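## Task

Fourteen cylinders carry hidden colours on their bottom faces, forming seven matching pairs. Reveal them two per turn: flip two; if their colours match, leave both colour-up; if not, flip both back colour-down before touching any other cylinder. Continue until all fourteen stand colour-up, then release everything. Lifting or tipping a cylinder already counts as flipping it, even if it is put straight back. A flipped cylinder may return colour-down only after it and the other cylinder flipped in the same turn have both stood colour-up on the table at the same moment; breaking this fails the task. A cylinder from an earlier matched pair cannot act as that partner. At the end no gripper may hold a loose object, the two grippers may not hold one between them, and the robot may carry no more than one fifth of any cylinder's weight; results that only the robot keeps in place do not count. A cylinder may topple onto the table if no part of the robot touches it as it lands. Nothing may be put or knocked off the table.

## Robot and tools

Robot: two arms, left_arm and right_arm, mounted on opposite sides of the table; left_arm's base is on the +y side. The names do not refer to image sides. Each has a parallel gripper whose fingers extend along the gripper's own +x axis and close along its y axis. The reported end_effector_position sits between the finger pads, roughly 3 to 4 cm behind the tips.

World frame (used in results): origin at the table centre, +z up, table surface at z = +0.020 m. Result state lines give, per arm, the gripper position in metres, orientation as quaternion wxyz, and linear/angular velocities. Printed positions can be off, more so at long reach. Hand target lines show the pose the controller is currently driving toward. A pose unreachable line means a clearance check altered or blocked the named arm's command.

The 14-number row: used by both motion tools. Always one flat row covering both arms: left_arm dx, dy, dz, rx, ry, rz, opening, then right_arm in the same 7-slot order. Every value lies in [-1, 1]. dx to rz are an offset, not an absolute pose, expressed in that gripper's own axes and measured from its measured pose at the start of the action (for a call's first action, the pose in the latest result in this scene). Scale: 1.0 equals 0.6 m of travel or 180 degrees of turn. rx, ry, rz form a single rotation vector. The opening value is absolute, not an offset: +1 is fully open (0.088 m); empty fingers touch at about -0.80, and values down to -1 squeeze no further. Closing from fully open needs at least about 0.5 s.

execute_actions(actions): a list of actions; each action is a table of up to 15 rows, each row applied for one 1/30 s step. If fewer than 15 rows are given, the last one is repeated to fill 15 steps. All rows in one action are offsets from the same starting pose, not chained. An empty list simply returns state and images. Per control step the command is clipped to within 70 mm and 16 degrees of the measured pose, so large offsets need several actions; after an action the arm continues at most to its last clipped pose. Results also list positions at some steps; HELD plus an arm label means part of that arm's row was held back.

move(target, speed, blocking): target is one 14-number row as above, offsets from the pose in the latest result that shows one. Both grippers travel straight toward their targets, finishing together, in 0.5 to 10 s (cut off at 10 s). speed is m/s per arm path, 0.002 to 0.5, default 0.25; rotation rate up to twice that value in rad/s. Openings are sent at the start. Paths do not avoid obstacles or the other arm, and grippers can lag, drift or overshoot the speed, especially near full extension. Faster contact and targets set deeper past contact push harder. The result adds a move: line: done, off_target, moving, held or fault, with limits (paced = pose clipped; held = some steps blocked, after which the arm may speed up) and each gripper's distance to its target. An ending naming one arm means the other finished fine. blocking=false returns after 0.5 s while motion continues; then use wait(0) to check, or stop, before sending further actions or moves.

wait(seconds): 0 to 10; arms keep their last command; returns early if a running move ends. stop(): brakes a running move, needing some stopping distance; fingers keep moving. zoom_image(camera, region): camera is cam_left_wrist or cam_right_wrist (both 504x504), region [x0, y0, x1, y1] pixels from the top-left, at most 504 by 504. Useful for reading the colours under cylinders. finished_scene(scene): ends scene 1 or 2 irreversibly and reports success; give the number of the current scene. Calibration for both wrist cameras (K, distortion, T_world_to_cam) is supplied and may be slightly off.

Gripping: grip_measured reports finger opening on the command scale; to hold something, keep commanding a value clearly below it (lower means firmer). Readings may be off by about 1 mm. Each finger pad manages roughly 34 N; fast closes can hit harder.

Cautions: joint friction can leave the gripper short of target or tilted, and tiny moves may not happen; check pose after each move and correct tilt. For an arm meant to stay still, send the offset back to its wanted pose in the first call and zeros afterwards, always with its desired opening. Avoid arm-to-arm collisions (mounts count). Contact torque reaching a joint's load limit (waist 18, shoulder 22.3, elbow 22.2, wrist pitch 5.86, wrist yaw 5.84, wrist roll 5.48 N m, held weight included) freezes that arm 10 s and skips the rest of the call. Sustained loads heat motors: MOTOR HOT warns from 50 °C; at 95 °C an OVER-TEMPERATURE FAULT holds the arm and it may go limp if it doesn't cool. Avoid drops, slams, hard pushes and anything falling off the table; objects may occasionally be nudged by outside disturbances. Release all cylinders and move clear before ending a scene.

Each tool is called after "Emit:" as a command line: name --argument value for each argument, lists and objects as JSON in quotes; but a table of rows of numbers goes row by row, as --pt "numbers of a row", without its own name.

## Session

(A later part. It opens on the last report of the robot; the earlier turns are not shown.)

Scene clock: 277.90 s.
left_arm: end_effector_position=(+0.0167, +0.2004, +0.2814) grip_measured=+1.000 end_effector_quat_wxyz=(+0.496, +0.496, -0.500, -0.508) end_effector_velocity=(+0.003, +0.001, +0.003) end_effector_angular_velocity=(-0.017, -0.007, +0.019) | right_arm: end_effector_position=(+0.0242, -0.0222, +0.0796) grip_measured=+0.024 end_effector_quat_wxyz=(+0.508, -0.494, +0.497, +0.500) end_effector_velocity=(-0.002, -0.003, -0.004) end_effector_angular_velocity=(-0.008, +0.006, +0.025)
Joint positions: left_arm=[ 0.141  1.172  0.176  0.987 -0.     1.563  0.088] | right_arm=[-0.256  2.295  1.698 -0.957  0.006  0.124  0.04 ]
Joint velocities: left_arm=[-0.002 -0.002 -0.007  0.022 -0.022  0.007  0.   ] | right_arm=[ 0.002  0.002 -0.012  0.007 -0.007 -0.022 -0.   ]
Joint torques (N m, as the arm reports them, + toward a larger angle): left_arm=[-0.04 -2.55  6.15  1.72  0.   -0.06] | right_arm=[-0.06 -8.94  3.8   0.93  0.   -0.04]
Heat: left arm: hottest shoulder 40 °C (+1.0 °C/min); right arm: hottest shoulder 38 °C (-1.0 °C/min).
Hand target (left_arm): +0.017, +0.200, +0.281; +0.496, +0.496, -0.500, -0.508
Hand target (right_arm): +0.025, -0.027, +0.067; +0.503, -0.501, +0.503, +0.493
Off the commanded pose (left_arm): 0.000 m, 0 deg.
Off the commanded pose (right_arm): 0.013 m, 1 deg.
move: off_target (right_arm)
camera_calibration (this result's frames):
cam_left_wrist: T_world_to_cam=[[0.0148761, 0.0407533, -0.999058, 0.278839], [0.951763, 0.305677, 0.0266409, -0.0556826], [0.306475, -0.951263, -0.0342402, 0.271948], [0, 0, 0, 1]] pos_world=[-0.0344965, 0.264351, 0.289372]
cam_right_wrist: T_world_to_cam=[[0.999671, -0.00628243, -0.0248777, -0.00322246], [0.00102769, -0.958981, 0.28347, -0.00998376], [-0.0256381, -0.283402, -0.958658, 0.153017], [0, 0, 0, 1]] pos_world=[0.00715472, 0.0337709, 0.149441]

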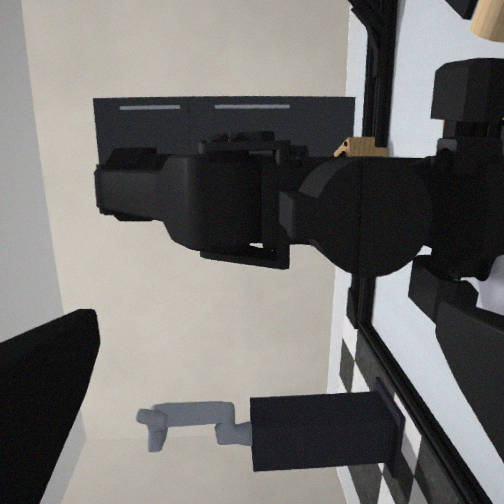

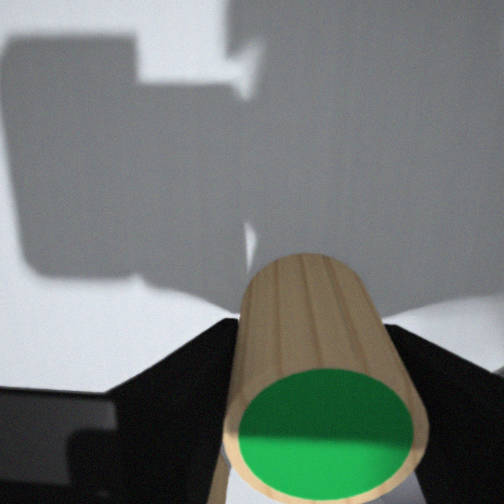

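Emit:
execute_actions --actions '[[[0,0,0,0,0,0,1,0,0,0,0,0,0,0.6]]]'

Emit:
wait --seconds 2.5

Emit:
execute_actions --actions '[[[0,0,0,0,0,0,1,0,0,0,0,0,0,-0.3]],[[0,0,0,0,0,0,1,0,0,0,0,0,0,-0.3]]]'

Emit:
move --target '[0,0,0,0,0,0,1,-0.13,0,0,0,0,0,-0.3]' --speed 0.15

Emit:
move --target '[0,0,0,0,0,0,1,-0.197,0.015,-0.021,0,-0.495,0,-0.3]' --speed 0.3

Emit:
move --target '[0.203,0.004,0,0,0,0,1,0,0,0,0,0,0,-0.3]' --speed 0.25

Scene clock: 283.53 s.
left_arm: end_effector_position=(+0.0167, +0.2004, +0.2814) grip_measured=+1.000 end_effector_quat_wxyz=(+0.496, +0.496, -0.500, -0.508) end_effector_velocity=(+0.000, +0.000, -0.003) end_effector_angular_velocity=(+0.013, +0.022, +0.005) | right_arm: end_effector_position=(+0.0242, -0.0221, +0.0794) grip_measured=+0.593 end_effector_quat_wxyz=(+0.509, -0.493, +0.497, +0.501) end_effector_velocity=(-0.002, -0.002, +0.000) end_effector_angular_velocity=(-0.010, +0.021, +0.005)
Joint positions: left_arm=[ 0.141  1.172  0.176  0.987 -0.     1.563  0.088] | right_arm=[-0.256  2.295  1.697 -0.955  0.006  0.124  0.068]
Joint velocities: left_arm=[-0.002  0.002 -0.002 -0.007 -0.007 -0.022  0.   ] | right_arm=[-0.002 -0.002 -0.002 -0.007 -0.022 -0.007  0.004]
Joint torques (N m, as the arm reports them, + toward a larger angle): left_arm=[-0.08 -2.48  5.97  1.75 -0.01 -0.04] | right_arm=[  0.02 -11.28   5.4    0.     0.01  -0.01]
Heat: left arm: hottest shoulder 39 °C (+0.0 °C/min); right arm: hottest shoulder 38 °C (-1.0 °C/min).
Hand target (left_arm): +0.017, +0.200, +0.281; +0.496, +0.496, -0.500, -0.508
Hand target (right_arm): +0.024, -0.022, +0.080; +0.508, -0.494, +0.497, +0.500
Off the commanded pose (left_arm): 0.000 m, 0 deg.
Off the commanded pose (right_arm): 0.000 m, 0 deg.
Step readings (end_effector_position):
0: left_arm (+0.0167, +0.2004, +0.2814) | right_arm (+0.0241, -0.0220, +0.0794)
1: left_arm (+0.0167, +0.2004, +0.2814) | right_arm (+0.0241, -0.0220, +0.0794)
2: left_arm (+0.0167, +0.2004, +0.2814) | right_arm (+0.0241, -0.0219, +0.0794)
4: left_arm (+0.0167, +0.2004, +0.2814) | right_arm (+0.0241, -0.0218, +0.0793)
8: left_arm (+0.0167, +0.2004, +0.2814) | right_arm (+0.0241, -0.0219, +0.0794)
15: end_effector_position above
camera_calibration (this result's frames):
cam_left_wrist: T_world_to_cam=[[0.0148761, 0.0407533, -0.999058, 0.278839], [0.951763, 0.305677, 0.0266409, -0.0556826], [0.306475, -0.951263, -0.0342402, 0.271948], [0, 0, 0, 1]] pos_world=[-0.0344965, 0.264351, 0.289372]
cam_right_wrist: T_world_to_cam=[[0.999669, -0.00626353, -0.0249683, -0.00320744], [0.00105199, -0.959195, 0.282743, -0.00978659], [-0.0257204, -0.282675, -0.958871, 0.152909], [0, 0, 0, 1]] pos_world=[0.00714957, 0.0338164, 0.149307]

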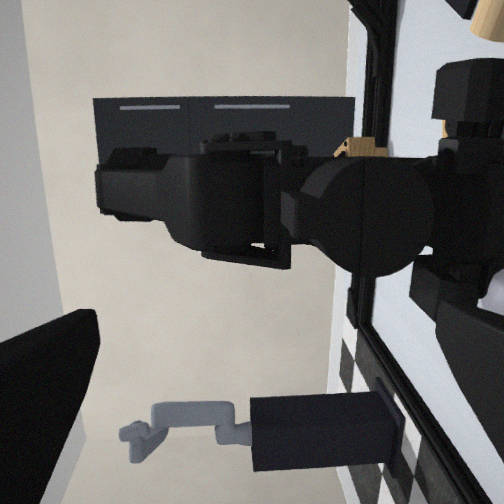

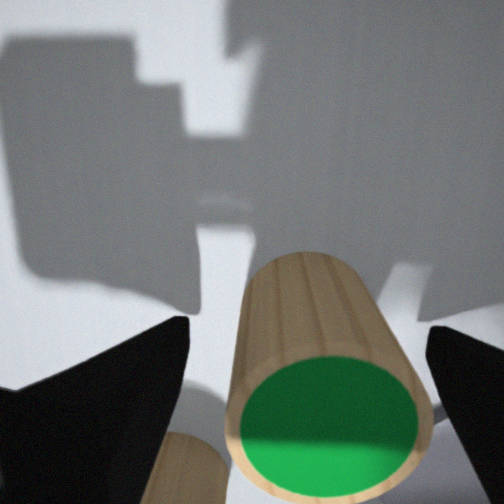

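Scene clock: 286.03 s.
left_arm: end_effector_position=(+0.0167, +0.2004, +0.2814) grip_measured=+1.000 end_effector_quat_wxyz=(+0.496, +0.496, -0.500, -0.508) end_effector_velocity=(-0.001, +0.001, -0.002) end_effector_angular_velocity=(+0.007, +0.007, +0.000) | right_arm: end_effector_position=(+0.0242, -0.0221, +0.0794) grip_measured=+0.600 end_effector_quat_wxyz=(+0.509, -0.493, +0.497, +0.501) end_effector_velocity=(+0.000, -0.001, -0.003) end_effector_angular_velocity=(-0.003, +0.007, +0.005)
Joint positions: left_arm=[ 0.141  1.172  0.176  0.987 -0.     1.563  0.088] | right_arm=[-0.256  2.295  1.697 -0.955  0.006  0.124  0.068]
Joint velocities: left_arm=[-0.007 -0.002 -0.002 -0.007 -0.007 -0.007  0.   ] | right_arm=[-0.002  0.002 -0.007  0.007 -0.007 -0.007 -0.   ]
Joint torques (N m, as the arm reports them, + toward a larger angle): left_arm=[-0.01 -2.54  6.07  1.73  0.   -0.04] | right_arm=[  0.08 -11.21   5.39   0.02   0.    -0.01]
Heat: left arm: hottest shoulder 39 °C (+0.0 °C/min); right arm: hottest shoulder 39 °C (+1.0 °C/min).
Hand target (left_arm): +0.017, +0.200, +0.282; +0.496, +0.496, -0.500, -0.508
Hand target (right_arm): +0.024, -0.022, +0.080; +0.508, -0.494, +0.497, +0.500
Off the commanded pose (left_arm): 0.000 m, 0 deg.
Off the commanded pose (right_arm): 0.000 m, 0 deg.
wait: 2.50 s; at rest by 0.17 s
camera_calibration (this result's frames):
cam_left_wrist: T_world_to_cam=[[0.0148761, 0.0407533, -0.999058, 0.278839], [0.951763, 0.305677, 0.0266409, -0.0556826], [0.306475, -0.951263, -0.0342402, 0.271948], [0, 0, 0, 1]] pos_world=[-0.0344965, 0.264351, 0.289372]
cam_right_wrist: T_world_to_cam=[[0.999669, -0.00626353, -0.0249683, -0.00320744], [0.00105199, -0.959195, 0.282743, -0.00978659], [-0.0257204, -0.282675, -0.958871, 0.152909], [0, 0, 0, 1]] pos_world=[0.00714957, 0.0338164, 0.149307]

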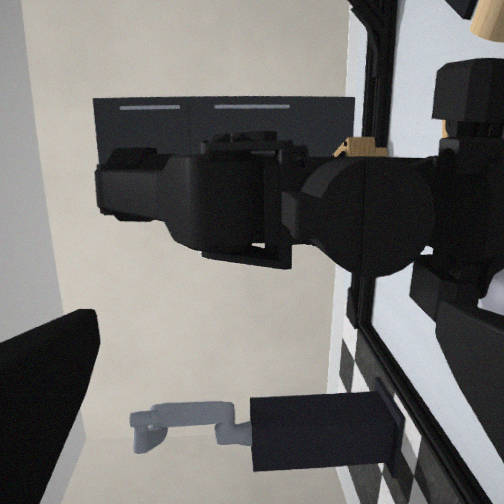

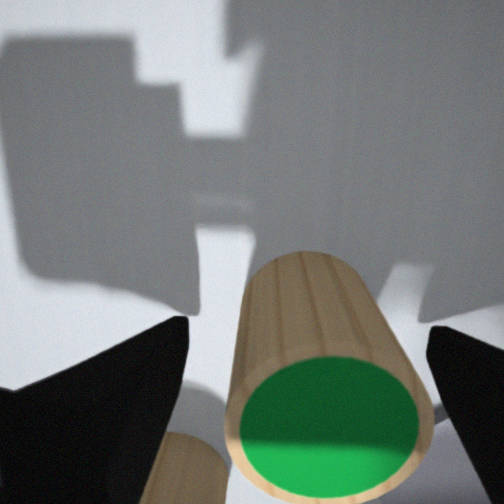

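Scene clock: 287.03 s.
left_arm: end_effector_position=(+0.0167, +0.2004, +0.2813) grip_measured=+1.000 end_effector_quat_wxyz=(+0.496, +0.496, -0.500, -0.508) end_effector_velocity=(+0.000, +0.001, -0.002) end_effector_angular_velocity=(+0.007, +0.007, +0.005) | right_arm: end_effector_position=(+0.0243, -0.0222, +0.0794) grip_measured=+0.025 end_effector_quat_wxyz=(+0.509, -0.494, +0.497, +0.500) end_effector_velocity=(+0.000, -0.003, -0.002) end_effector_angular_velocity=(-0.013, +0.006, -0.010)
Joint positions: left_arm=[ 0.141  1.172  0.175  0.987 -0.     1.563  0.088] | right_arm=[-0.256  2.295  1.697 -0.955  0.007  0.124  0.04 ]
Joint velocities: left_arm=[-0.002 -0.002 -0.002 -0.007 -0.007 -0.007  0.   ] | right_arm=[-0.002  0.002 -0.002 -0.007 -0.007  0.007 -0.   ]
Joint torques (N m, as the arm reports them, + toward a larger angle): left_arm=[ 0.05 -2.37  6.12  1.77 -0.02 -0.06] | right_arm=[  0.   -11.15   5.29   0.12  -0.01  -0.01]
Heat: left arm: hottest shoulder 38 °C (-1.0 °C/min); right arm: hottest shoulder 40 °C (+2.0 °C/min).
Hand target (left_arm): +0.017, +0.200, +0.281; +0.496, +0.496, -0.500, -0.508
Hand target (right_arm): +0.024, -0.022, +0.079; +0.509, -0.494, +0.497, +0.500
Off the commanded pose (left_arm): 0.000 m, 0 deg.
Off the commanded pose (right_arm): 0.000 m, 0 deg.
Step readings (end_effector_position; steps 1 to 15: 1st action; 16 to 30: 2nd action):
0: left_arm (+0.0167, +0.2004, +0.2814) | right_arm (+0.0242, -0.0221, +0.0794)
1: left_arm (+0.0167, +0.2004, +0.2814) | right_arm (+0.0242, -0.0221, +0.0794)
2: left_arm (+0.0167, +0.2004, +0.2814) | right_arm (+0.0242, -0.0221, +0.0794)
4: left_arm (+0.0167, +0.2004, +0.2814) | right_arm (+0.0242, -0.0221, +0.0794)
8: left_arm (+0.0167, +0.2004, +0.2814) | right_arm (+0.0243, -0.0222, +0.0794)
15: left_arm (+0.0167, +0.2004, +0.2814) | right_arm (+0.0243, -0.0222, +0.0794)
16: left_arm (+0.0167, +0.2004, +0.2814) | right_arm (+0.0243, -0.0222, +0.0794)
17: left_arm (+0.0167, +0.2004, +0.2814) | right_arm (+0.0243, -0.0222, +0.0794)
19: left_arm (+0.0167, +0.2004, +0.2814) | right_arm (+0.0243, -0.0222, +0.0794)
23: left_arm (+0.0167, +0.2004, +0.2814) | right_arm (+0.0243, -0.0222, +0.0794)
30: end_effector_position above
camera_calibration (this result's frames):
cam_left_wrist: T_world_to_cam=[[0.0148822, 0.0411344, -0.999043, 0.278603], [0.951762, 0.305666, 0.0267633, -0.0557324], [0.306475, -0.95125, -0.0346012, 0.272105], [0, 0, 0, 1]] pos_world=[-0.0344954, 0.264415, 0.289243]
cam_right_wrist: T_world_to_cam=[[0.999688, -0.00628418, -0.0241658, -0.00339595], [0.000812531, -0.959112, 0.283025, -0.00986821], [-0.0249563, -0.282956, -0.958808, 0.152862], [0, 0, 0, 1]] pos_world=[0.00721778, 0.0337673, 0.149277]

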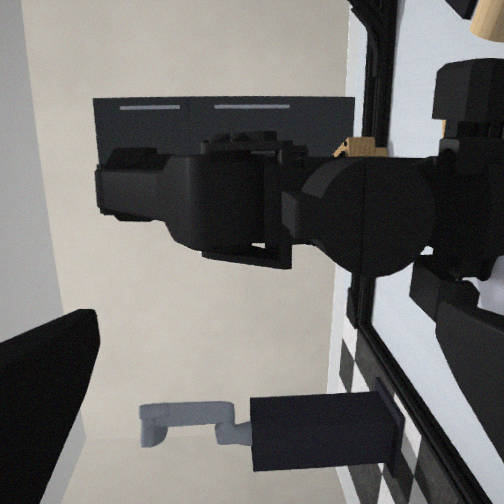

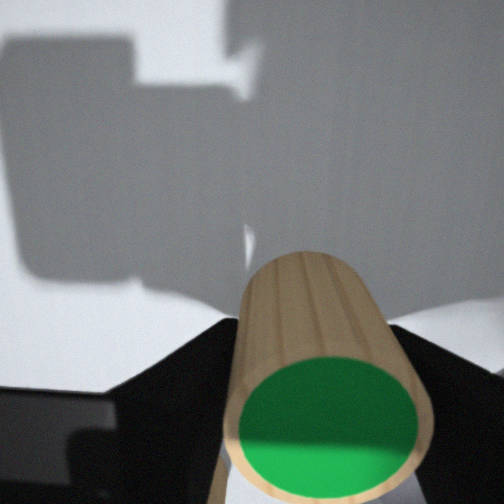

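Scene clock: 288.00 s.
left_arm: end_effector_position=(+0.0167, +0.2004, +0.2812) grip_measured=+1.000 end_effector_quat_wxyz=(+0.495, +0.497, -0.500, -0.508) end_effector_velocity=(+0.004, +0.002, -0.002) end_effector_angular_velocity=(+0.007, -0.008, +0.024) | right_arm: end_effector_position=(+0.0247, -0.0261, +0.1507) grip_measured=+0.025 end_effector_quat_wxyz=(+0.505, -0.499, +0.501, +0.495) end_effector_velocity=(+0.002, +0.001, +0.007) end_effector_angular_velocity=(+0.003, -0.007, +0.005)
Joint positions: left_arm=[ 0.141  1.172  0.175  0.987 -0.     1.563  0.088] | right_arm=[-0.256  2.224  1.869 -1.216  0.007  0.124  0.04 ]
Joint velocities: left_arm=[ 0.002 -0.007 -0.007 -0.007 -0.022  0.007  0.   ] | right_arm=[-0.002 -0.002  0.022 -0.022  0.007 -0.007 -0.   ]
Joint torques (N m, as the arm reports them, + toward a larger angle): left_arm=[ 0.05 -2.46  6.07  1.75  0.01 -0.04] | right_arm=[  0.19 -11.9    7.36  -0.1    0.01   0.01]
Heat: left arm: hottest shoulder 38 °C (-1.0 °C/min); right arm: hottest shoulder 40 °C (+2.0 °C/min).
Hand target (left_arm): +0.017, +0.200, +0.281; +0.495, +0.497, -0.500, -0.508
Hand target (right_arm): +0.024, -0.023, +0.157; +0.509, -0.494, +0.497, +0.500
Off the commanded pose (left_arm): 0.000 m, 0 deg.
Off the commanded pose (right_arm): 0.007 m, 1 deg.
move: done
camera_calibration (this result's frames):
cam_left_wrist: T_world_to_cam=[[0.0148883, 0.0415154, -0.999027, 0.278409], [0.951762, 0.305656, 0.0268857, -0.0557533], [0.306475, -0.951236, -0.0349621, 0.272175], [0, 0, 0, 1]] pos_world=[-0.0344959, 0.264386, 0.289153]
cam_right_wrist: T_world_to_cam=[[0.999734, -0.00668737, -0.022079, -0.00247034], [0.000237298, -0.954032, 0.299706, -0.0362062], [-0.0230683, -0.299631, -0.953776, 0.218895], [0, 0, 0, 1]] pos_world=[0.0075278, 0.0310292, 0.219573]

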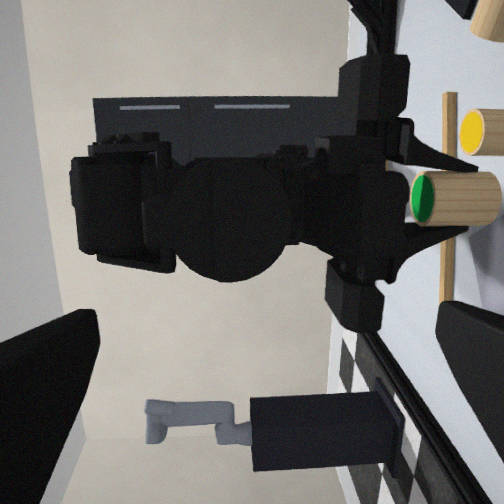

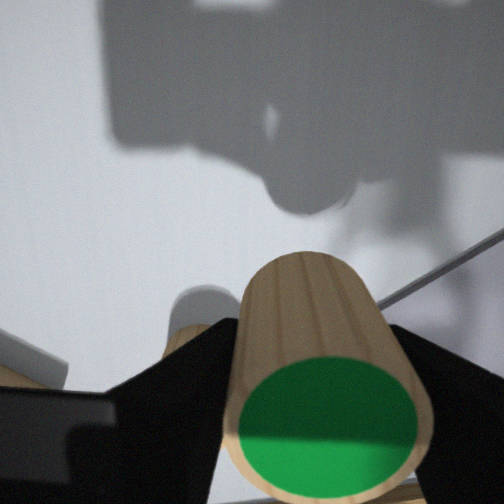

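Scene clock: 291.13 s.
left_arm: end_effector_position=(+0.0167, +0.2004, +0.2812) grip_measured=+1.000 end_effector_quat_wxyz=(+0.495, +0.497, -0.500, -0.508) end_effector_velocity=(+0.003, +0.001, -0.000) end_effector_angular_velocity=(+0.003, +0.022, +0.020) | right_arm: end_effector_position=(+0.0154, -0.0379, +0.2777) grip_measured=+0.024 end_effector_quat_wxyz=(+0.708, +0.006, +0.004, +0.706) end_effector_velocity=(+0.002, -0.001, -0.000) end_effector_angular_velocity=(+0.002, -0.007, -0.000)
Joint positions: left_arm=[ 0.141  1.172  0.175  0.987 -0.     1.563  0.088] | right_arm=[-0.156  1.582  0.575  1.01   0.216  0.013  0.04 ]
Joint velocities: left_arm=[-0.002 -0.007 -0.002 -0.007 -0.022 -0.022  0.   ] | right_arm=[-0.007 -0.002 -0.007  0.007 -0.007 -0.007 -0.   ]
Joint torques (N m, as the arm reports them, + toward a larger angle): left_arm=[-0.04 -2.45  6.12  1.73  0.   -0.04] | right_arm=[ 0.3  -5.34  4.08  2.06  0.11 -0.17]
Heat: left arm: hottest shoulder 38 °C (-2.0 °C/min); right arm: hottest shoulder 40 °C (+2.0 °C/min).
Hand target (left_arm): +0.017, +0.200, +0.281; +0.495, +0.496, -0.500, -0.508
Hand target (right_arm): +0.015, -0.039, +0.269; +0.709, -0.005, +0.006, +0.706
Off the commanded pose (left_arm): 0.000 m, 0 deg.
Off the commanded pose (right_arm): 0.009 m, 2 deg.
move: off_target (right_arm)
camera_calibration (this result's frames):
cam_left_wrist: T_world_to_cam=[[0.0148883, 0.0415154, -0.999027, 0.278409], [0.951762, 0.305656, 0.0268857, -0.0557533], [0.306475, -0.951236, -0.0349621, 0.272175], [0, 0, 0, 1]] pos_world=[-0.0344959, 0.264386, 0.289153]
cam_right_wrist: T_world_to_cam=[[0.999646, 0.025322, -0.008173, 0.00687991], [-0.000260044, -0.297848, -0.954613, 0.287735], [-0.026607, 0.954277, -0.297736, 0.201596], [0, 0, 0, 1]] pos_world=[-0.00143879, -0.106851, 0.334755]

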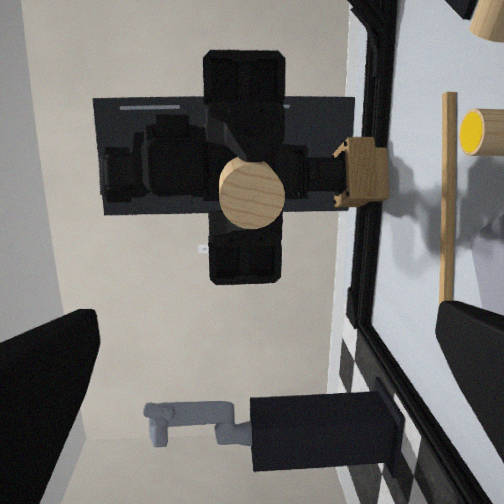

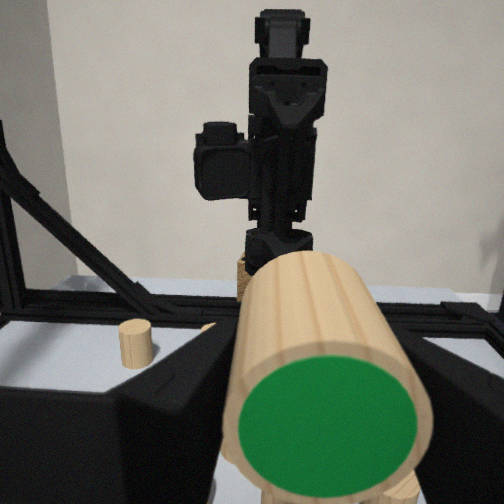

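Scene clock: 292.20 s.
left_arm: end_effector_position=(+0.0149, +0.0813, +0.2819) grip_measured=+1.000 end_effector_quat_wxyz=(+0.495, +0.497, -0.500, -0.508) end_effector_velocity=(+0.000, -0.002, +0.000) end_effector_angular_velocity=(+0.003, +0.007, +0.005) | right_arm: end_effector_position=(+0.0155, -0.0379, +0.2776) grip_measured=+0.024 end_effector_quat_wxyz=(+0.708, +0.006, +0.004, +0.706) end_effector_velocity=(-0.000, -0.000, -0.004) end_effector_angular_velocity=(-0.012, -0.010, +0.005)
Joint positions: left_arm=[ 0.141  1.703  0.606  1.088 -0.     1.563  0.088] | right_arm=[-0.156  1.582  0.575  1.01   0.216  0.013  0.04 ]
Joint velocities: left_arm=[-0.002  0.002  0.007 -0.007 -0.007 -0.007  0.   ] | right_arm=[-0.002  0.002 -0.002 -0.007 -0.007 -0.007 -0.   ]
Joint torques (N m, as the arm reports them, + toward a larger angle): left_arm=[ 0.08 -4.86  6.68  1.6   0.11 -0.04] | right_arm=[ 0.08 -6.35  5.68  1.82  0.02  0.  ]
Heat: left arm: hottest shoulder 38 °C (-2.0 °C/min); right arm: hottest shoulder 40 °C (+2.0 °C/min).
Hand target (left_arm): +0.016, +0.079, +0.282; +0.495, +0.497, -0.500, -0.508
Hand target (right_arm): +0.015, -0.038, +0.278; +0.708, +0.006, +0.004, +0.706
Off the commanded pose (left_arm): 0.003 m, 0 deg.
Off the commanded pose (right_arm): 0.000 m, 0 deg.
move: done
camera_calibration (this result's frames):
cam_left_wrist: T_world_to_cam=[[0.0148785, 0.0419022, -0.999011, 0.284086], [0.951645, 0.306009, 0.0270082, -0.0177793], [0.306838, -0.951106, -0.0353231, 0.15956], [0, 0, 0, 1]] pos_world=[-0.0362663, 0.145295, 0.289921]
cam_right_wrist: T_world_to_cam=[[0.999646, 0.025322, -0.008173, 0.00686695], [-0.000260044, -0.297848, -0.954613, 0.28765], [-0.026607, 0.954277, -0.297736, 0.201638], [0, 0, 0, 1]] pos_world=[-0.00142474, -0.106916, 0.334685]

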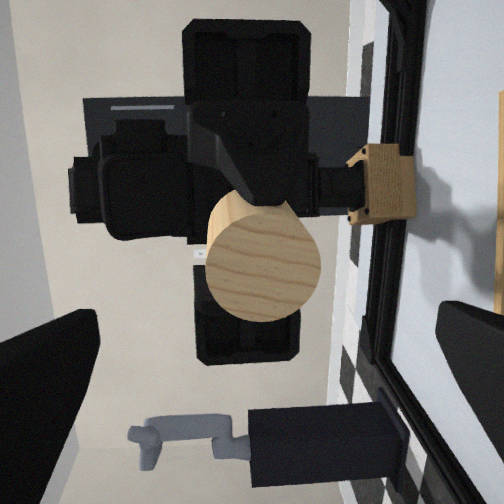

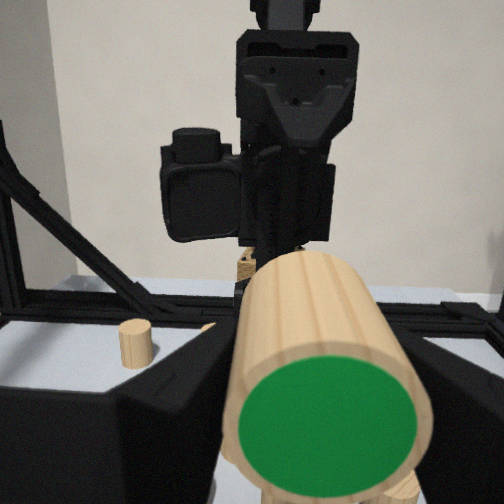

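Emit:
move --target '[0.132,0.003,0.002,0,0,0,1,0,0,0,0,0,0,-0.3]' --speed 0.1

Emit:
execute_actions --actions '[[[0,0,0,0,0,0,-0.3,0,0,0,0,0,0,-0.3]],[[0,0,0,0,0,0,-0.3,0,0,0,0,0,0,-0.3]],[[0,0,0,0,0,0,-0.3,0,0,0,0,0,0,1]]]'

Emit:
move --target '[-0.1,0,0,0,0,0,-0.3,-0.1,0,0,0,0,0,1]' --speed 0.15

Emit:
move --target '[-0.283,-0.212,-0.108,0,0,-0.492,-0.3,-0.006,0.056,-0.21,0,0.506,0,0.6]' --speed 0.3

Scene clock: 296.60 s.
left_arm: end_effector_position=(+0.0137, +0.0048, +0.2835) grip_measured=+1.000 end_effector_quat_wxyz=(+0.496, +0.496, -0.500, -0.508) end_effector_velocity=(-0.002, -0.003, +0.001) end_effector_angular_velocity=(+0.007, -0.007, -0.010) | right_arm: end_effector_position=(+0.0155, -0.0379, +0.2776) grip_measured=+0.024 end_effector_quat_wxyz=(+0.708, +0.006, +0.004, +0.706) end_effector_velocity=(-0.002, -0.000, -0.002) end_effector_angular_velocity=(-0.007, -0.024, +0.019)
Joint positions: left_arm=[ 0.141  1.936  0.933  0.995 -0.     1.563  0.088] | right_arm=[-0.156  1.582  0.575  1.01   0.216  0.013  0.04 ]
Joint velocities: left_arm=[-0.002  0.002  0.017 -0.022  0.007  0.007  0.   ] | right_arm=[-0.002 -0.002 -0.002 -0.007 -0.022 -0.022 -0.   ]
Joint torques (N m, as the arm reports them, + toward a larger angle): left_arm=[-0.27 -6.58  7.21  1.59 -0.07 -0.06] | right_arm=[ 0.08 -6.36  5.65  1.84  0.01  0.  ]
Heat: left arm: hottest shoulder 38 °C (-3.0 °C/min); right arm: hottest shoulder 40 °C (+3.0 °C/min).
Hand target (left_arm): +0.013, +0.002, +0.283; +0.496, +0.497, -0.500, -0.508
Hand target (right_arm): +0.015, -0.038, +0.278; +0.708, +0.006, +0.004, +0.706
Off the commanded pose (left_arm): 0.003 m, 0 deg.
Off the commanded pose (right_arm): 0.000 m, 0 deg.
move: done
camera_calibration (this result's frames):
cam_left_wrist: T_world_to_cam=[[0.0148605, 0.040759, -0.999058, 0.288887], [0.951646, 0.30604, 0.0266409, 0.00683846], [0.306837, -0.951146, -0.0342402, 0.0869047], [0, 0, 0, 1]] pos_world=[-0.0374664, 0.0687914, 0.291408]
cam_right_wrist: T_world_to_cam=[[0.999646, 0.025322, -0.008173, 0.00686695], [-0.000260044, -0.297848, -0.954613, 0.28765], [-0.026607, 0.954277, -0.297736, 0.201638], [0, 0, 0, 1]] pos_world=[-0.00142474, -0.106916, 0.334685]

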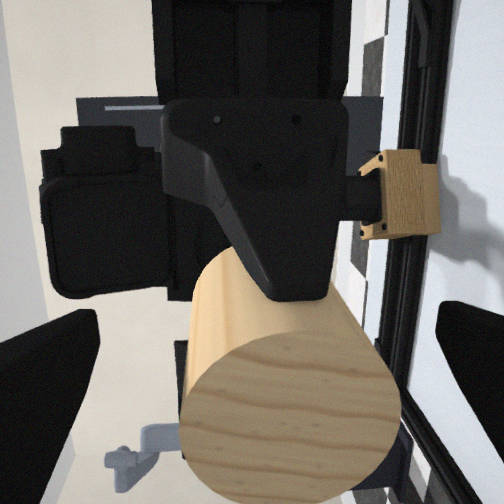

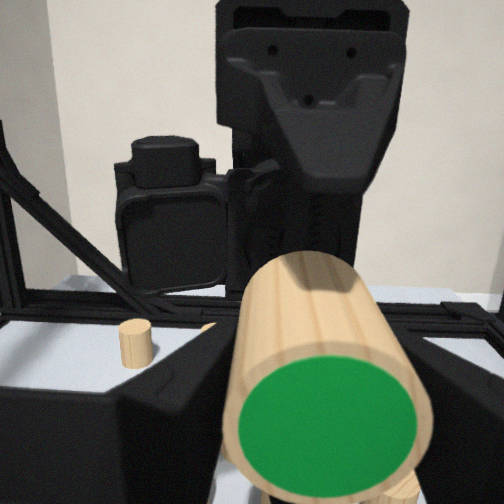

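Scene clock: 298.10 s.
left_arm: end_effector_position=(+0.0137, +0.0048, +0.2831) grip_measured=+0.042 end_effector_quat_wxyz=(+0.495, +0.497, -0.500, -0.508) end_effector_velocity=(-0.000, +0.001, -0.001) end_effector_angular_velocity=(+0.007, -0.008, +0.005) | right_arm: end_effector_position=(+0.0155, -0.0379, +0.2776) grip_measured=+0.998 end_effector_quat_wxyz=(+0.708, +0.006, +0.004, +0.706) end_effector_velocity=(+0.002, -0.000, +0.002) end_effector_angular_velocity=(+0.007, +0.009, +0.000)
Joint positions: left_arm=[ 0.141  1.936  0.933  0.994 -0.     1.563  0.041] | right_arm=[-0.156  1.582  0.575  1.01   0.216  0.013  0.088]
Joint velocities: left_arm=[-0.002 -0.002 -0.002 -0.007 -0.007  0.007 -0.   ] | right_arm=[-0.007 -0.002 -0.002  0.007 -0.007  0.007  0.005]
Joint torques (N m, as the arm reports them, + toward a larger angle): left_arm=[ 0.   -7.41  5.97  1.76  0.02 -0.03] | right_arm=[ 0.02 -6.37  5.7   1.84  0.    0.  ]
Heat: left arm: hottest shoulder 38 °C (-3.0 °C/min); right arm: hottest shoulder 40 °C (+3.0 °C/min).
Hand target (left_arm): +0.014, +0.005, +0.283; +0.495, +0.497, -0.500, -0.508
Hand target (right_arm): +0.015, -0.038, +0.278; +0.708, +0.006, +0.004, +0.706
Off the commanded pose (left_arm): 0.000 m, 0 deg.
Off the commanded pose (right_arm): 0.000 m, 0 deg.
Step readings (end_effector_position; steps 1 to 15: 1st action; 16 to 30: 2nd action; 31 to 45: 3rd action):
0: left_arm (+0.0137, +0.0048, +0.2835) | right_arm (+0.0155, -0.0379, +0.2776)
1: left_arm (+0.0137, +0.0048, +0.2832) | right_arm (+0.0155, -0.0379, +0.2776)
2: left_arm (+0.0137, +0.0048, +0.2832) | right_arm (+0.0155, -0.0379, +0.2776)
4: left_arm (+0.0137, +0.0048, +0.2832) | right_arm (+0.0155, -0.0379, +0.2776)
8: left_arm (+0.0137, +0.0048, +0.2832) | right_arm (+0.0155, -0.0379, +0.2776)
15: left_arm (+0.0137, +0.0048, +0.2832) | right_arm (+0.0155, -0.0379, +0.2776)
16: left_arm (+0.0137, +0.0048, +0.2832) | right_arm (+0.0155, -0.0379, +0.2776)
17: left_arm (+0.0137, +0.0048, +0.2832) | right_arm (+0.0155, -0.0379, +0.2776)
19: left_arm (+0.0137, +0.0048, +0.2832) | right_arm (+0.0155, -0.0379, +0.2776)
23: left_arm (+0.0137, +0.0048, +0.2832) | right_arm (+0.0155, -0.0379, +0.2776)
30: left_arm (+0.0137, +0.0048, +0.2832) | right_arm (+0.0155, -0.0379, +0.2776)
31: left_arm (+0.0137, +0.0048, +0.2832) | right_arm (+0.0155, -0.0379, +0.2776)
32: left_arm (+0.0137, +0.0048, +0.2832) | right_arm (+0.0155, -0.0379, +0.2776)
34: left_arm (+0.0137, +0.0048, +0.2832) | right_arm (+0.0154, -0.0379, +0.2776)
38: left_arm (+0.0137, +0.0048, +0.2831) | right_arm (+0.0154, -0.0379, +0.2776)
45: end_effector_position above
camera_calibration (this result's frames):
cam_left_wrist: T_world_to_cam=[[0.0148785, 0.0419022, -0.999011, 0.288514], [0.951645, 0.306009, 0.0270082, 0.0067522], [0.306838, -0.951106, -0.0353231, 0.087175], [0, 0, 0, 1]] pos_world=[-0.0374669, 0.0687571, 0.291125]
cam_right_wrist: T_world_to_cam=[[0.999646, 0.025322, -0.008173, 0.00686695], [-0.000260044, -0.297848, -0.954613, 0.28765], [-0.026607, 0.954277, -0.297736, 0.201638], [0, 0, 0, 1]] pos_world=[-0.00142474, -0.106916, 0.334685]

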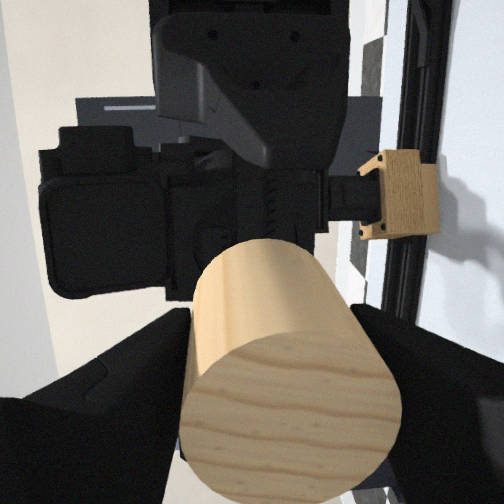

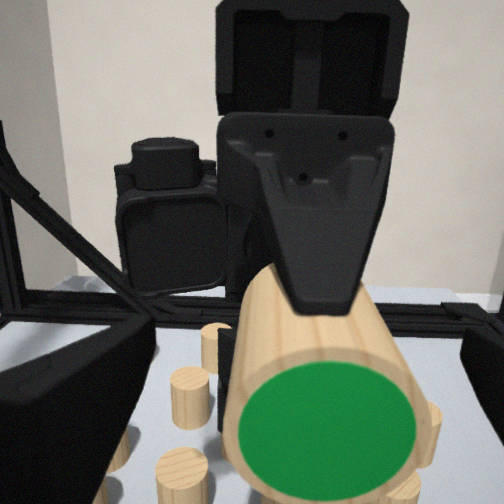

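Scene clock: 299.00 s.
left_arm: end_effector_position=(+0.0146, +0.0626, +0.2787) grip_measured=+0.041 end_effector_quat_wxyz=(+0.492, +0.500, -0.496, -0.512) end_effector_velocity=(+0.002, +0.003, -0.001) end_effector_angular_velocity=(+0.007, +0.007, +0.020) | right_arm: end_effector_position=(+0.0151, -0.0945, +0.2811) grip_measured=+1.000 end_effector_quat_wxyz=(+0.708, +0.010, +0.002, +0.706) end_effector_velocity=(-0.001, -0.004, -0.007) end_effector_angular_velocity=(-0.031, -0.016, +0.010)
Joint positions: left_arm=[ 0.141  1.765  0.682  1.059 -0.     1.563  0.041] | right_arm=[-0.1    1.343  0.38   0.975  0.271  0.013  0.088]
Joint velocities: left_arm=[-0.002 -0.012 -0.012 -0.007 -0.022 -0.007  0.   ] | right_arm=[ 0.002 -0.017 -0.012 -0.037 -0.007 -0.007  0.   ]
Joint torques (N m, as the arm reports them, + toward a larger angle): left_arm=[-0.18 -7.39  5.21  2.12 -0.04 -0.04] | right_arm=[ 0.39 -5.42  4.07  1.57  0.14 -0.01]
Heat: left arm: hottest shoulder 38 °C (-3.0 °C/min); right arm: hottest shoulder 40 °C (+3.0 °C/min).
Hand target (left_arm): +0.014, +0.065, +0.284; +0.495, +0.497, -0.500, -0.508
Hand target (right_arm): +0.015, -0.098, +0.278; +0.708, +0.006, +0.004, +0.706
Off the commanded pose (left_arm): 0.005 m, 1 deg.
Off the commanded pose (right_arm): 0.005 m, 1 deg.
move: done
camera_calibration (this result's frames):
cam_left_wrist: T_world_to_cam=[[0.0150936, 0.0556156, -0.998338, 0.280607], [0.951639, 0.305608, 0.0314124, -0.0128961], [0.306847, -0.950532, -0.0483133, 0.145344], [0, 0, 0, 1]] pos_world=[-0.0365613, 0.126489, 0.287568]
cam_right_wrist: T_world_to_cam=[[0.999612, 0.0257864, -0.0105151, 0.00937676], [-0.00260227, -0.289443, -0.957192, 0.275633], [-0.027726, 0.956848, -0.289263, 0.25452], [0, 0, 0, 1]] pos_world=[-0.00159903, -0.163999, 0.337555]

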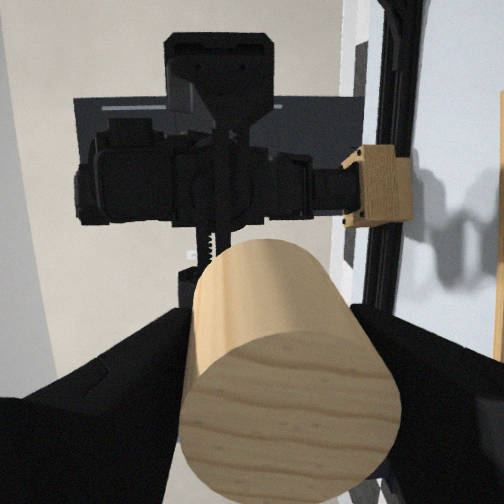

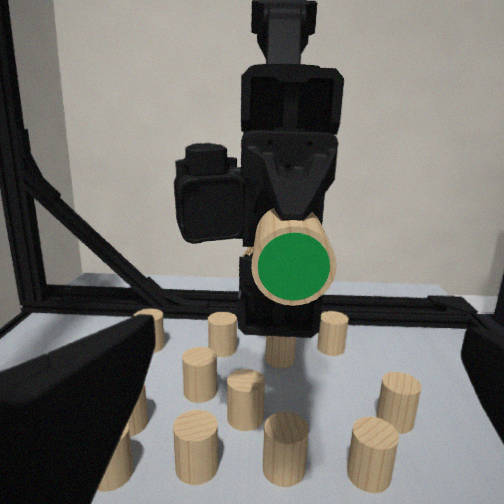

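Scene clock: 302.10 s.
left_arm: end_effector_position=(+0.0782, +0.2358, +0.1543) grip_measured=+0.037 end_effector_quat_wxyz=(-0.001, +0.701, -0.004, -0.713) end_effector_velocity=(+0.001, +0.003, +0.001) end_effector_angular_velocity=(+0.018, -0.004, -0.005) | right_arm: end_effector_position=(-0.0196, -0.0983, +0.1576) grip_measured=+0.600 end_effector_quat_wxyz=(+0.501, -0.496, +0.503, +0.500) end_effector_velocity=(-0.002, -0.001, +0.007) end_effector_angular_velocity=(-0.009, +0.005, -0.005)
Joint positions: left_arm=[ 0.362  1.716  1.06  -0.914  0.017  1.783  0.041] | right_arm=[-0.118  1.964  1.499 -1.102 -0.005  0.258  0.068]
Joint velocities: left_arm=[ 0.002  0.002  0.007 -0.022 -0.007  0.007 -0.   ] | right_arm=[ 0.002 -0.002  0.027 -0.037 -0.007  0.007 -0.   ]
Joint torques (N m, as the arm reports them, + toward a larger angle): left_arm=[ 0.18 -4.9   6.58 -0.01 -0.12  0.14] | right_arm=[-0.21 -7.69  6.68 -0.1  -0.12 -0.01]
Heat: left arm: hottest shoulder 38 °C (-4.0 °C/min); right arm: hottest shoulder 39 °C (+2.0 °C/min).
Hand target (left_arm): +0.080, +0.234, +0.155; -0.002, +0.704, -0.004, -0.711
Hand target (right_arm): -0.020, -0.096, +0.155; +0.499, -0.497, +0.506, +0.497
Off the commanded pose (left_arm): 0.003 m, 1 deg.
Off the commanded pose (right_arm): 0.003 m, 1 deg.
move: done
camera_calibration (this result's frames):
cam_left_wrist: T_world_to_cam=[[0.0292395, 0.999209, 0.0269695, -0.236011], [0.95134, -0.0360986, 0.306023, -0.0842341], [0.306754, 0.0167092, -0.951642, 0.195748], [0, 0, 0, 1]] pos_world=[0.0269896, 0.229513, 0.218425]
cam_right_wrist: T_world_to_cam=[[0.999397, -0.00242542, -0.0346358, 0.0438674], [0.00801174, -0.954527, 0.298016, -0.10675], [-0.0337837, -0.298114, -0.953932, 0.202724], [0, 0, 0, 1]] pos_world=[-0.0361369, -0.0413548, 0.226718]

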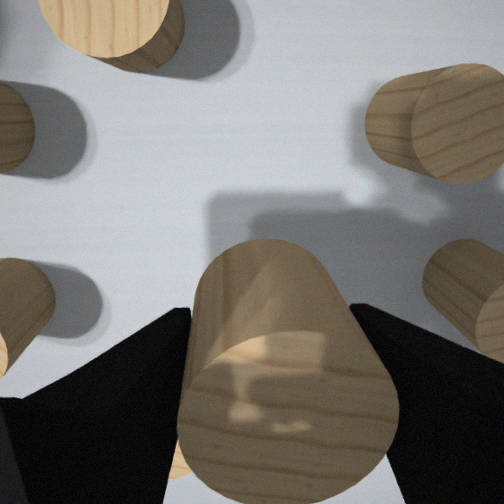

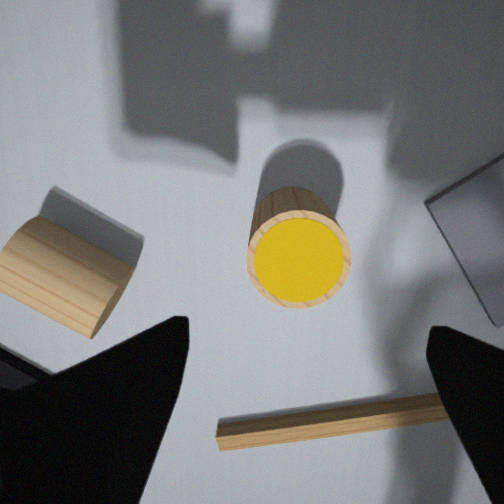

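Emit:
move --target '[0.144,0,0,0,0,0,-0.3,0.15,-0.002,0.001,0,0,0,0.6]' --speed 0.08

Emit:
execute_actions --actions '[[[0,0,0,0,0,0,0.5,0,0,0,0,0,0,-0.3]],[[0,0,0,0,0,0,0.5,0,0,0,0,0,0,-0.3]]]'

Emit:
move --target '[-0.13,0,0,0,0.006,0,0.5,-0.13,0,0,0,0,0,-0.3]' --speed 0.15

Emit:
move --target '[-0.228,0.262,0.11,0,0,0.5,1,-0.205,-0.055,0.099,0,-0.495,0,-0.3]' --speed 0.3

Scene clock: 307.47 s.
left_arm: end_effector_position=(+0.0783, +0.2354, +0.0725) grip_measured=+0.035 end_effector_quat_wxyz=(+0.001, +0.702, -0.005, -0.712) end_effector_velocity=(-0.000, +0.002, +0.000) end_effector_angular_velocity=(+0.009, -0.006, -0.010) | right_arm: end_effector_position=(-0.0209, -0.0932, +0.0756) grip_measured=+0.600 end_effector_quat_wxyz=(+0.505, -0.489, +0.498, +0.507) end_effector_velocity=(+0.000, -0.003, -0.001) end_effector_angular_velocity=(-0.014, +0.004, +0.005)
Joint positions: left_arm=[ 0.362  1.896  0.903 -0.571  0.016  1.782  0.041] | right_arm=[-0.118  2.078  1.318 -0.784 -0.005  0.258  0.068]
Joint velocities: left_arm=[-0.002 -0.002 -0.002 -0.007 -0.007  0.007 -0.   ] | right_arm=[-0.002  0.002 -0.002 -0.007 -0.007 -0.007 -0.   ]
Joint torques (N m, as the arm reports them, + toward a larger angle): left_arm=[-0.25 -4.69  4.15  1.11  0.07 -0.06] | right_arm=[-0.11 -7.84  3.55  0.36  0.01 -0.08]
Heat: left arm: hottest shoulder 38 °C (-4.1 °C/min); right arm: hottest shoulder 39 °C (+3.1 °C/min).
Hand target (left_arm): +0.077, +0.236, +0.068; -0.001, +0.701, -0.004, -0.713
Hand target (right_arm): -0.019, -0.098, +0.068; +0.501, -0.496, +0.503, +0.500
Off the commanded pose (left_arm): 0.005 m, 0 deg.
Off the commanded pose (right_arm): 0.009 m, 1 deg.
move: off_target (right_arm)
camera_calibration (this result's frames):
cam_left_wrist: T_world_to_cam=[[0.0284347, 0.999329, 0.0230827, -0.233046], [0.950878, -0.0341628, 0.307676, -0.0598263], [0.308259, 0.0132002, -0.951211, 0.118488], [0, 0, 0, 1]] pos_world=[0.026989, 0.229282, 0.136494]
cam_right_wrist: T_world_to_cam=[[0.999162, -0.00155754, -0.0408998, 0.0429651], [0.00980379, -0.961079, 0.276101, -0.07631], [-0.039738, -0.276271, -0.960258, 0.128415], [0, 0, 0, 1]] pos_world=[-0.0370781, -0.0377957, 0.146138]

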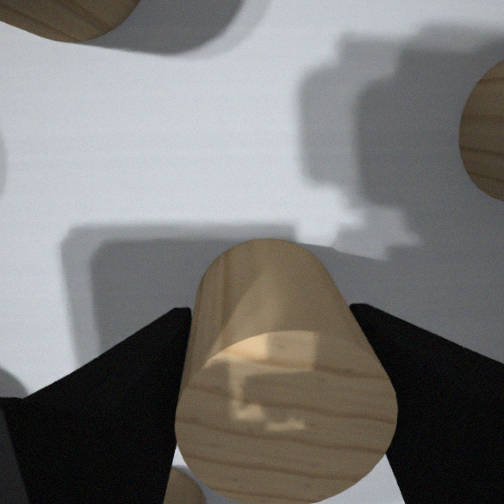

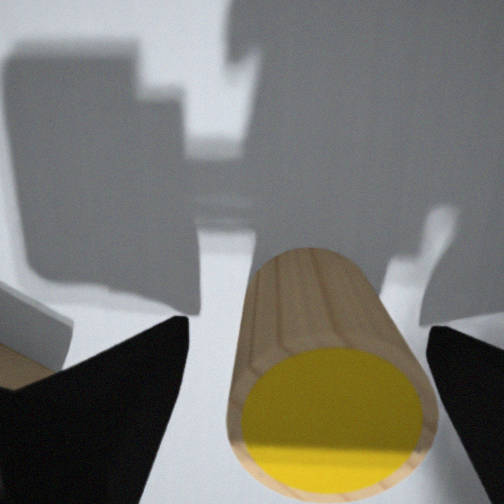

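Scene clock: 308.47 s.
left_arm: end_effector_position=(+0.0785, +0.2348, +0.0725) grip_measured=+0.500 end_effector_quat_wxyz=(+0.002, +0.702, -0.006, -0.712) end_effector_velocity=(+0.001, -0.001, +0.002) end_effector_angular_velocity=(-0.001, -0.008, -0.010) | right_arm: end_effector_position=(-0.0211, -0.0933, +0.0756) grip_measured=+0.024 end_effector_quat_wxyz=(+0.505, -0.489, +0.499, +0.507) end_effector_velocity=(+0.002, -0.002, -0.001) end_effector_angular_velocity=(-0.013, +0.004, +0.015)
Joint positions: left_arm=[ 0.362  1.896  0.903 -0.569  0.016  1.782  0.063] | right_arm=[-0.118  2.078  1.318 -0.784 -0.006  0.258  0.04 ]
Joint velocities: left_arm=[-0.002 -0.002  0.007 -0.007 -0.007  0.007 -0.   ] | right_arm=[-0.007  0.002 -0.002 -0.007 -0.007 -0.022 -0.   ]
Joint torques (N m, as the arm reports them, + toward a larger angle): left_arm=[ 0.01 -5.78  4.43  0.22  0.09  0.01] | right_arm=[ 0.04 -9.41  4.93  0.17 -0.01 -0.02]
Heat: left arm: hottest shoulder 38 °C (-4.0 °C/min); right arm: hottest shoulder 40 °C (+4.0 °C/min).
Hand target (left_arm): +0.078, +0.235, +0.072; +0.002, +0.702, -0.006, -0.712
Hand target (right_arm): -0.021, -0.093, +0.076; +0.505, -0.489, +0.499, +0.507
Off the commanded pose (left_arm): 0.000 m, 0 deg.
Off the commanded pose (right_arm): 0.000 m, 0 deg.
Step readings (end_effector_position; steps 1 to 15: 1st action; 16 to 30: 2nd action):
0: left_arm (+0.0783, +0.2354, +0.0725) | right_arm (-0.0209, -0.0932, +0.0756)
1: left_arm (+0.0783, +0.2354, +0.0725) | right_arm (-0.0209, -0.0932, +0.0756)
2: left_arm (+0.0784, +0.2353, +0.0725) | right_arm (-0.0209, -0.0932, +0.0756)
4: left_arm (+0.0785, +0.2347, +0.0725) | right_arm (-0.0209, -0.0932, +0.0756)
8: left_arm (+0.0785, +0.2348, +0.0724) | right_arm (-0.0211, -0.0933, +0.0756)
15: left_arm (+0.0785, +0.2348, +0.0725) | right_arm (-0.0211, -0.0933, +0.0756)
16: left_arm (+0.0785, +0.2348, +0.0725) | right_arm (-0.0211, -0.0933, +0.0756)
17: left_arm (+0.0785, +0.2348, +0.0725) | right_arm (-0.0211, -0.0933, +0.0756)
19: left_arm (+0.0785, +0.2348, +0.0725) | right_arm (-0.0211, -0.0933, +0.0756)
23: left_arm (+0.0785, +0.2348, +0.0725) | right_arm (-0.0211, -0.0933, +0.0756)
30: end_effector_position above
camera_calibration (this result's frames):
cam_left_wrist: T_world_to_cam=[[0.0284228, 0.999386, 0.0204853, -0.232304], [0.95071, -0.0333576, 0.308281, -0.0601795], [0.308775, 0.0107134, -0.951075, 0.118997], [0, 0, 0, 1]] pos_world=[0.0270727, 0.228879, 0.136486]
cam_right_wrist: T_world_to_cam=[[0.99912, -0.00155351, -0.041912, 0.043187], [0.0101139, -0.960898, 0.276718, -0.0764499], [-0.040703, -0.276899, -0.960037, 0.128278], [0, 0, 0, 1]] pos_world=[-0.0371545, -0.0378735, 0.146117]

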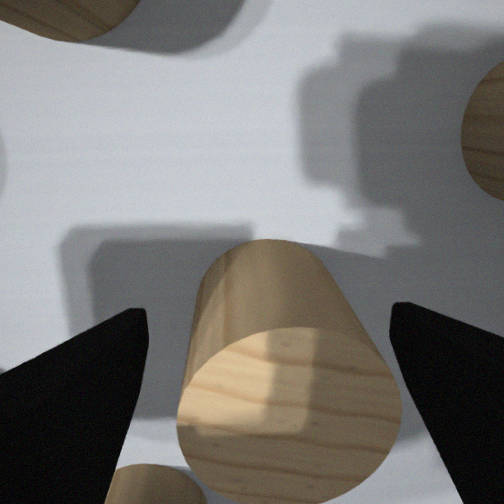

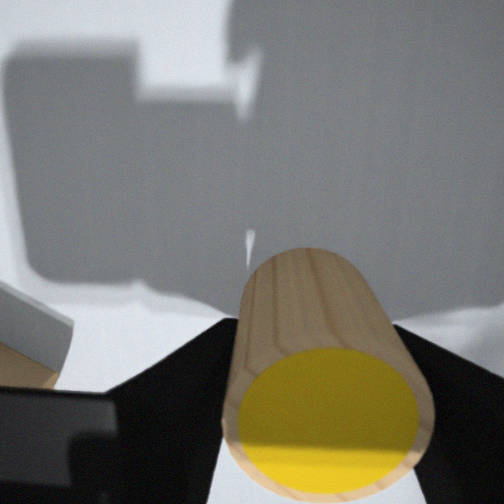

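Scene clock: 309.47 s.
left_arm: end_effector_position=(+0.0782, +0.2384, +0.1448) grip_measured=+0.500 end_effector_quat_wxyz=(-0.004, +0.705, -0.001, -0.709) end_effector_velocity=(-0.000, +0.004, -0.000) end_effector_angular_velocity=(+0.023, -0.003, +0.005) | right_arm: end_effector_position=(-0.0198, -0.0982, +0.1471) grip_measured=+0.024 end_effector_quat_wxyz=(+0.501, -0.494, +0.502, +0.502) end_effector_velocity=(+0.000, -0.001, +0.006) end_effector_angular_velocity=(-0.004, +0.006, +0.005)
Joint positions: left_arm=[ 0.357  1.728  1.033 -0.881  0.004  1.779  0.063] | right_arm=[-0.118  1.971  1.465 -1.057 -0.006  0.258  0.04 ]
Joint velocities: left_arm=[-0.002  0.002  0.002 -0.022 -0.007 -0.007 -0.   ] | right_arm=[-0.002 -0.007  0.012 -0.022 -0.007 -0.007 -0.   ]
Joint torques (N m, as the arm reports them, + toward a larger angle): left_arm=[-0.31 -6.58  6.43 -0.03 -0.17 -0.1 ] | right_arm=[ -0.09 -10.15   7.08  -0.06   0.    -0.04]
Heat: left arm: hottest shoulder 38 °C (-4.0 °C/min); right arm: hottest shoulder 40 °C (+4.0 °C/min).
Hand target (left_arm): +0.079, +0.235, +0.150; +0.002, +0.709, -0.006, -0.706
Hand target (right_arm): -0.020, -0.095, +0.153; +0.505, -0.489, +0.499, +0.507
Off the commanded pose (left_arm): 0.006 m, 1 deg.
Off the commanded pose (right_arm): 0.007 m, 1 deg.
move: done
camera_calibration (this result's frames):
cam_left_wrist: T_world_to_cam=[[0.0292973, 0.998901, 0.0365902, -0.239617], [0.947919, -0.0393797, 0.316068, -0.0815998], [0.317161, 0.0254246, -0.948031, 0.183276], [0, 0, 0, 1]] pos_world=[0.0262421, 0.231481, 0.20831]
cam_right_wrist: T_world_to_cam=[[0.9993, -0.00225663, -0.0373501, 0.0441939], [0.00882134, -0.955837, 0.293764, -0.10298], [-0.0363636, -0.293888, -0.955148, 0.193329], [0, 0, 0, 1]] pos_world=[-0.0362244, -0.0415149, 0.21656]

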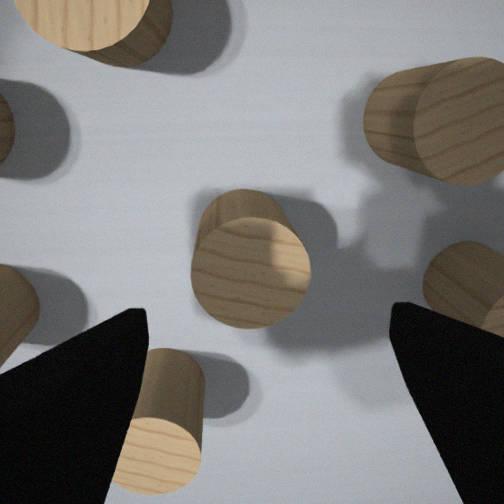

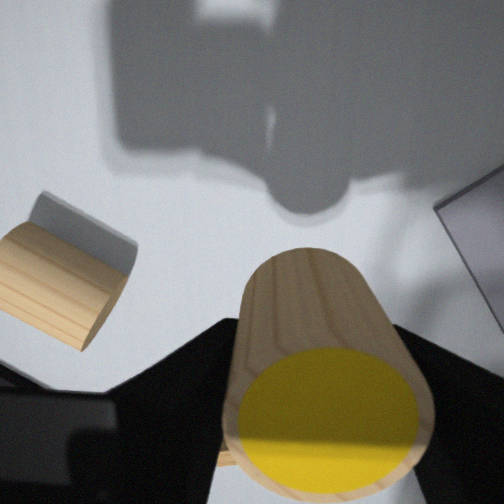

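Scene clock: 312.63 s.
left_arm: end_effector_position=(+0.0111, +0.0837, +0.2805) grip_measured=+1.000 end_effector_quat_wxyz=(+0.493, +0.498, -0.502, -0.507) end_effector_velocity=(+0.000, -0.000, -0.004) end_effector_angular_velocity=(+0.007, -0.008, +0.005) | right_arm: end_effector_position=(+0.0134, -0.0390, +0.2788) grip_measured=+0.024 end_effector_quat_wxyz=(+0.707, +0.013, +0.007, +0.707) end_effector_velocity=(+0.000, -0.000, -0.004) end_effector_angular_velocity=(-0.007, -0.009, +0.005)
Joint positions: left_arm=[ 0.129  1.701  0.595  1.095 -0.008  1.571  0.088] | right_arm=[-0.15   1.58   0.571  1.017  0.219  0.026  0.04 ]
Joint velocities: left_arm=[-0.002  0.012 -0.002  0.007 -0.007  0.007  0.   ] | right_arm=[-0.002  0.007 -0.007  0.007 -0.007 -0.007 -0.   ]
Joint torques (N m, as the arm reports them, + toward a larger angle): left_arm=[-0.32 -4.76  6.45  2.02 -0.22 -0.12] | right_arm=[-0.12 -5.41  4.33  2.13 -0.16 -0.19]
Heat: left arm: hottest shoulder 38 °C (-4.0 °C/min); right arm: hottest shoulder 40 °C (+4.0 °C/min).
Hand target (left_arm): +0.011, +0.082, +0.281; +0.495, +0.497, -0.502, -0.506
Hand target (right_arm): +0.014, -0.040, +0.271; +0.707, +0.003, +0.009, +0.707
Off the commanded pose (left_arm): 0.003 m, 1 deg.
Off the commanded pose (right_arm): 0.009 m, 2 deg.
move: off_target (right_arm)
camera_calibration (this result's frames):
cam_left_wrist: T_world_to_cam=[[0.0223673, 0.0424712, -0.998847, 0.282415], [0.952488, 0.30265, 0.034198, -0.0165469], [0.303754, -0.952155, -0.0336839, 0.162626], [0, 0, 0, 1]] pos_world=[-0.0399543, 0.147858, 0.288133]
cam_right_wrist: T_world_to_cam=[[0.999344, 0.028536, -0.0222972, 0.0129939], [-0.0129943, -0.292148, -0.956285, 0.289304], [-0.0338027, 0.955947, -0.291585, 0.201435], [0, 0, 0, 1]] pos_world=[-0.00241705, -0.108412, 0.335682]

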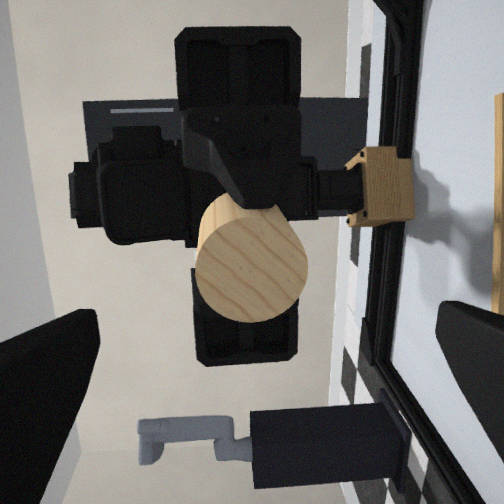

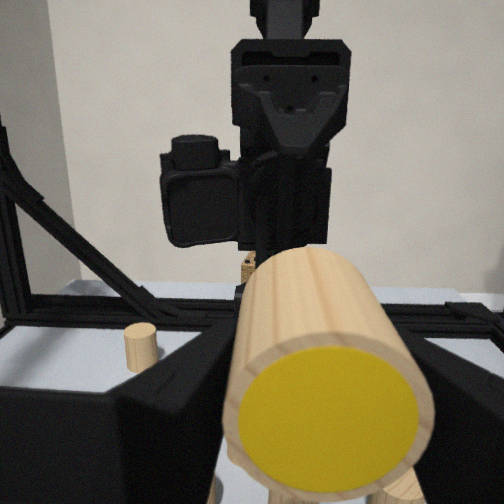

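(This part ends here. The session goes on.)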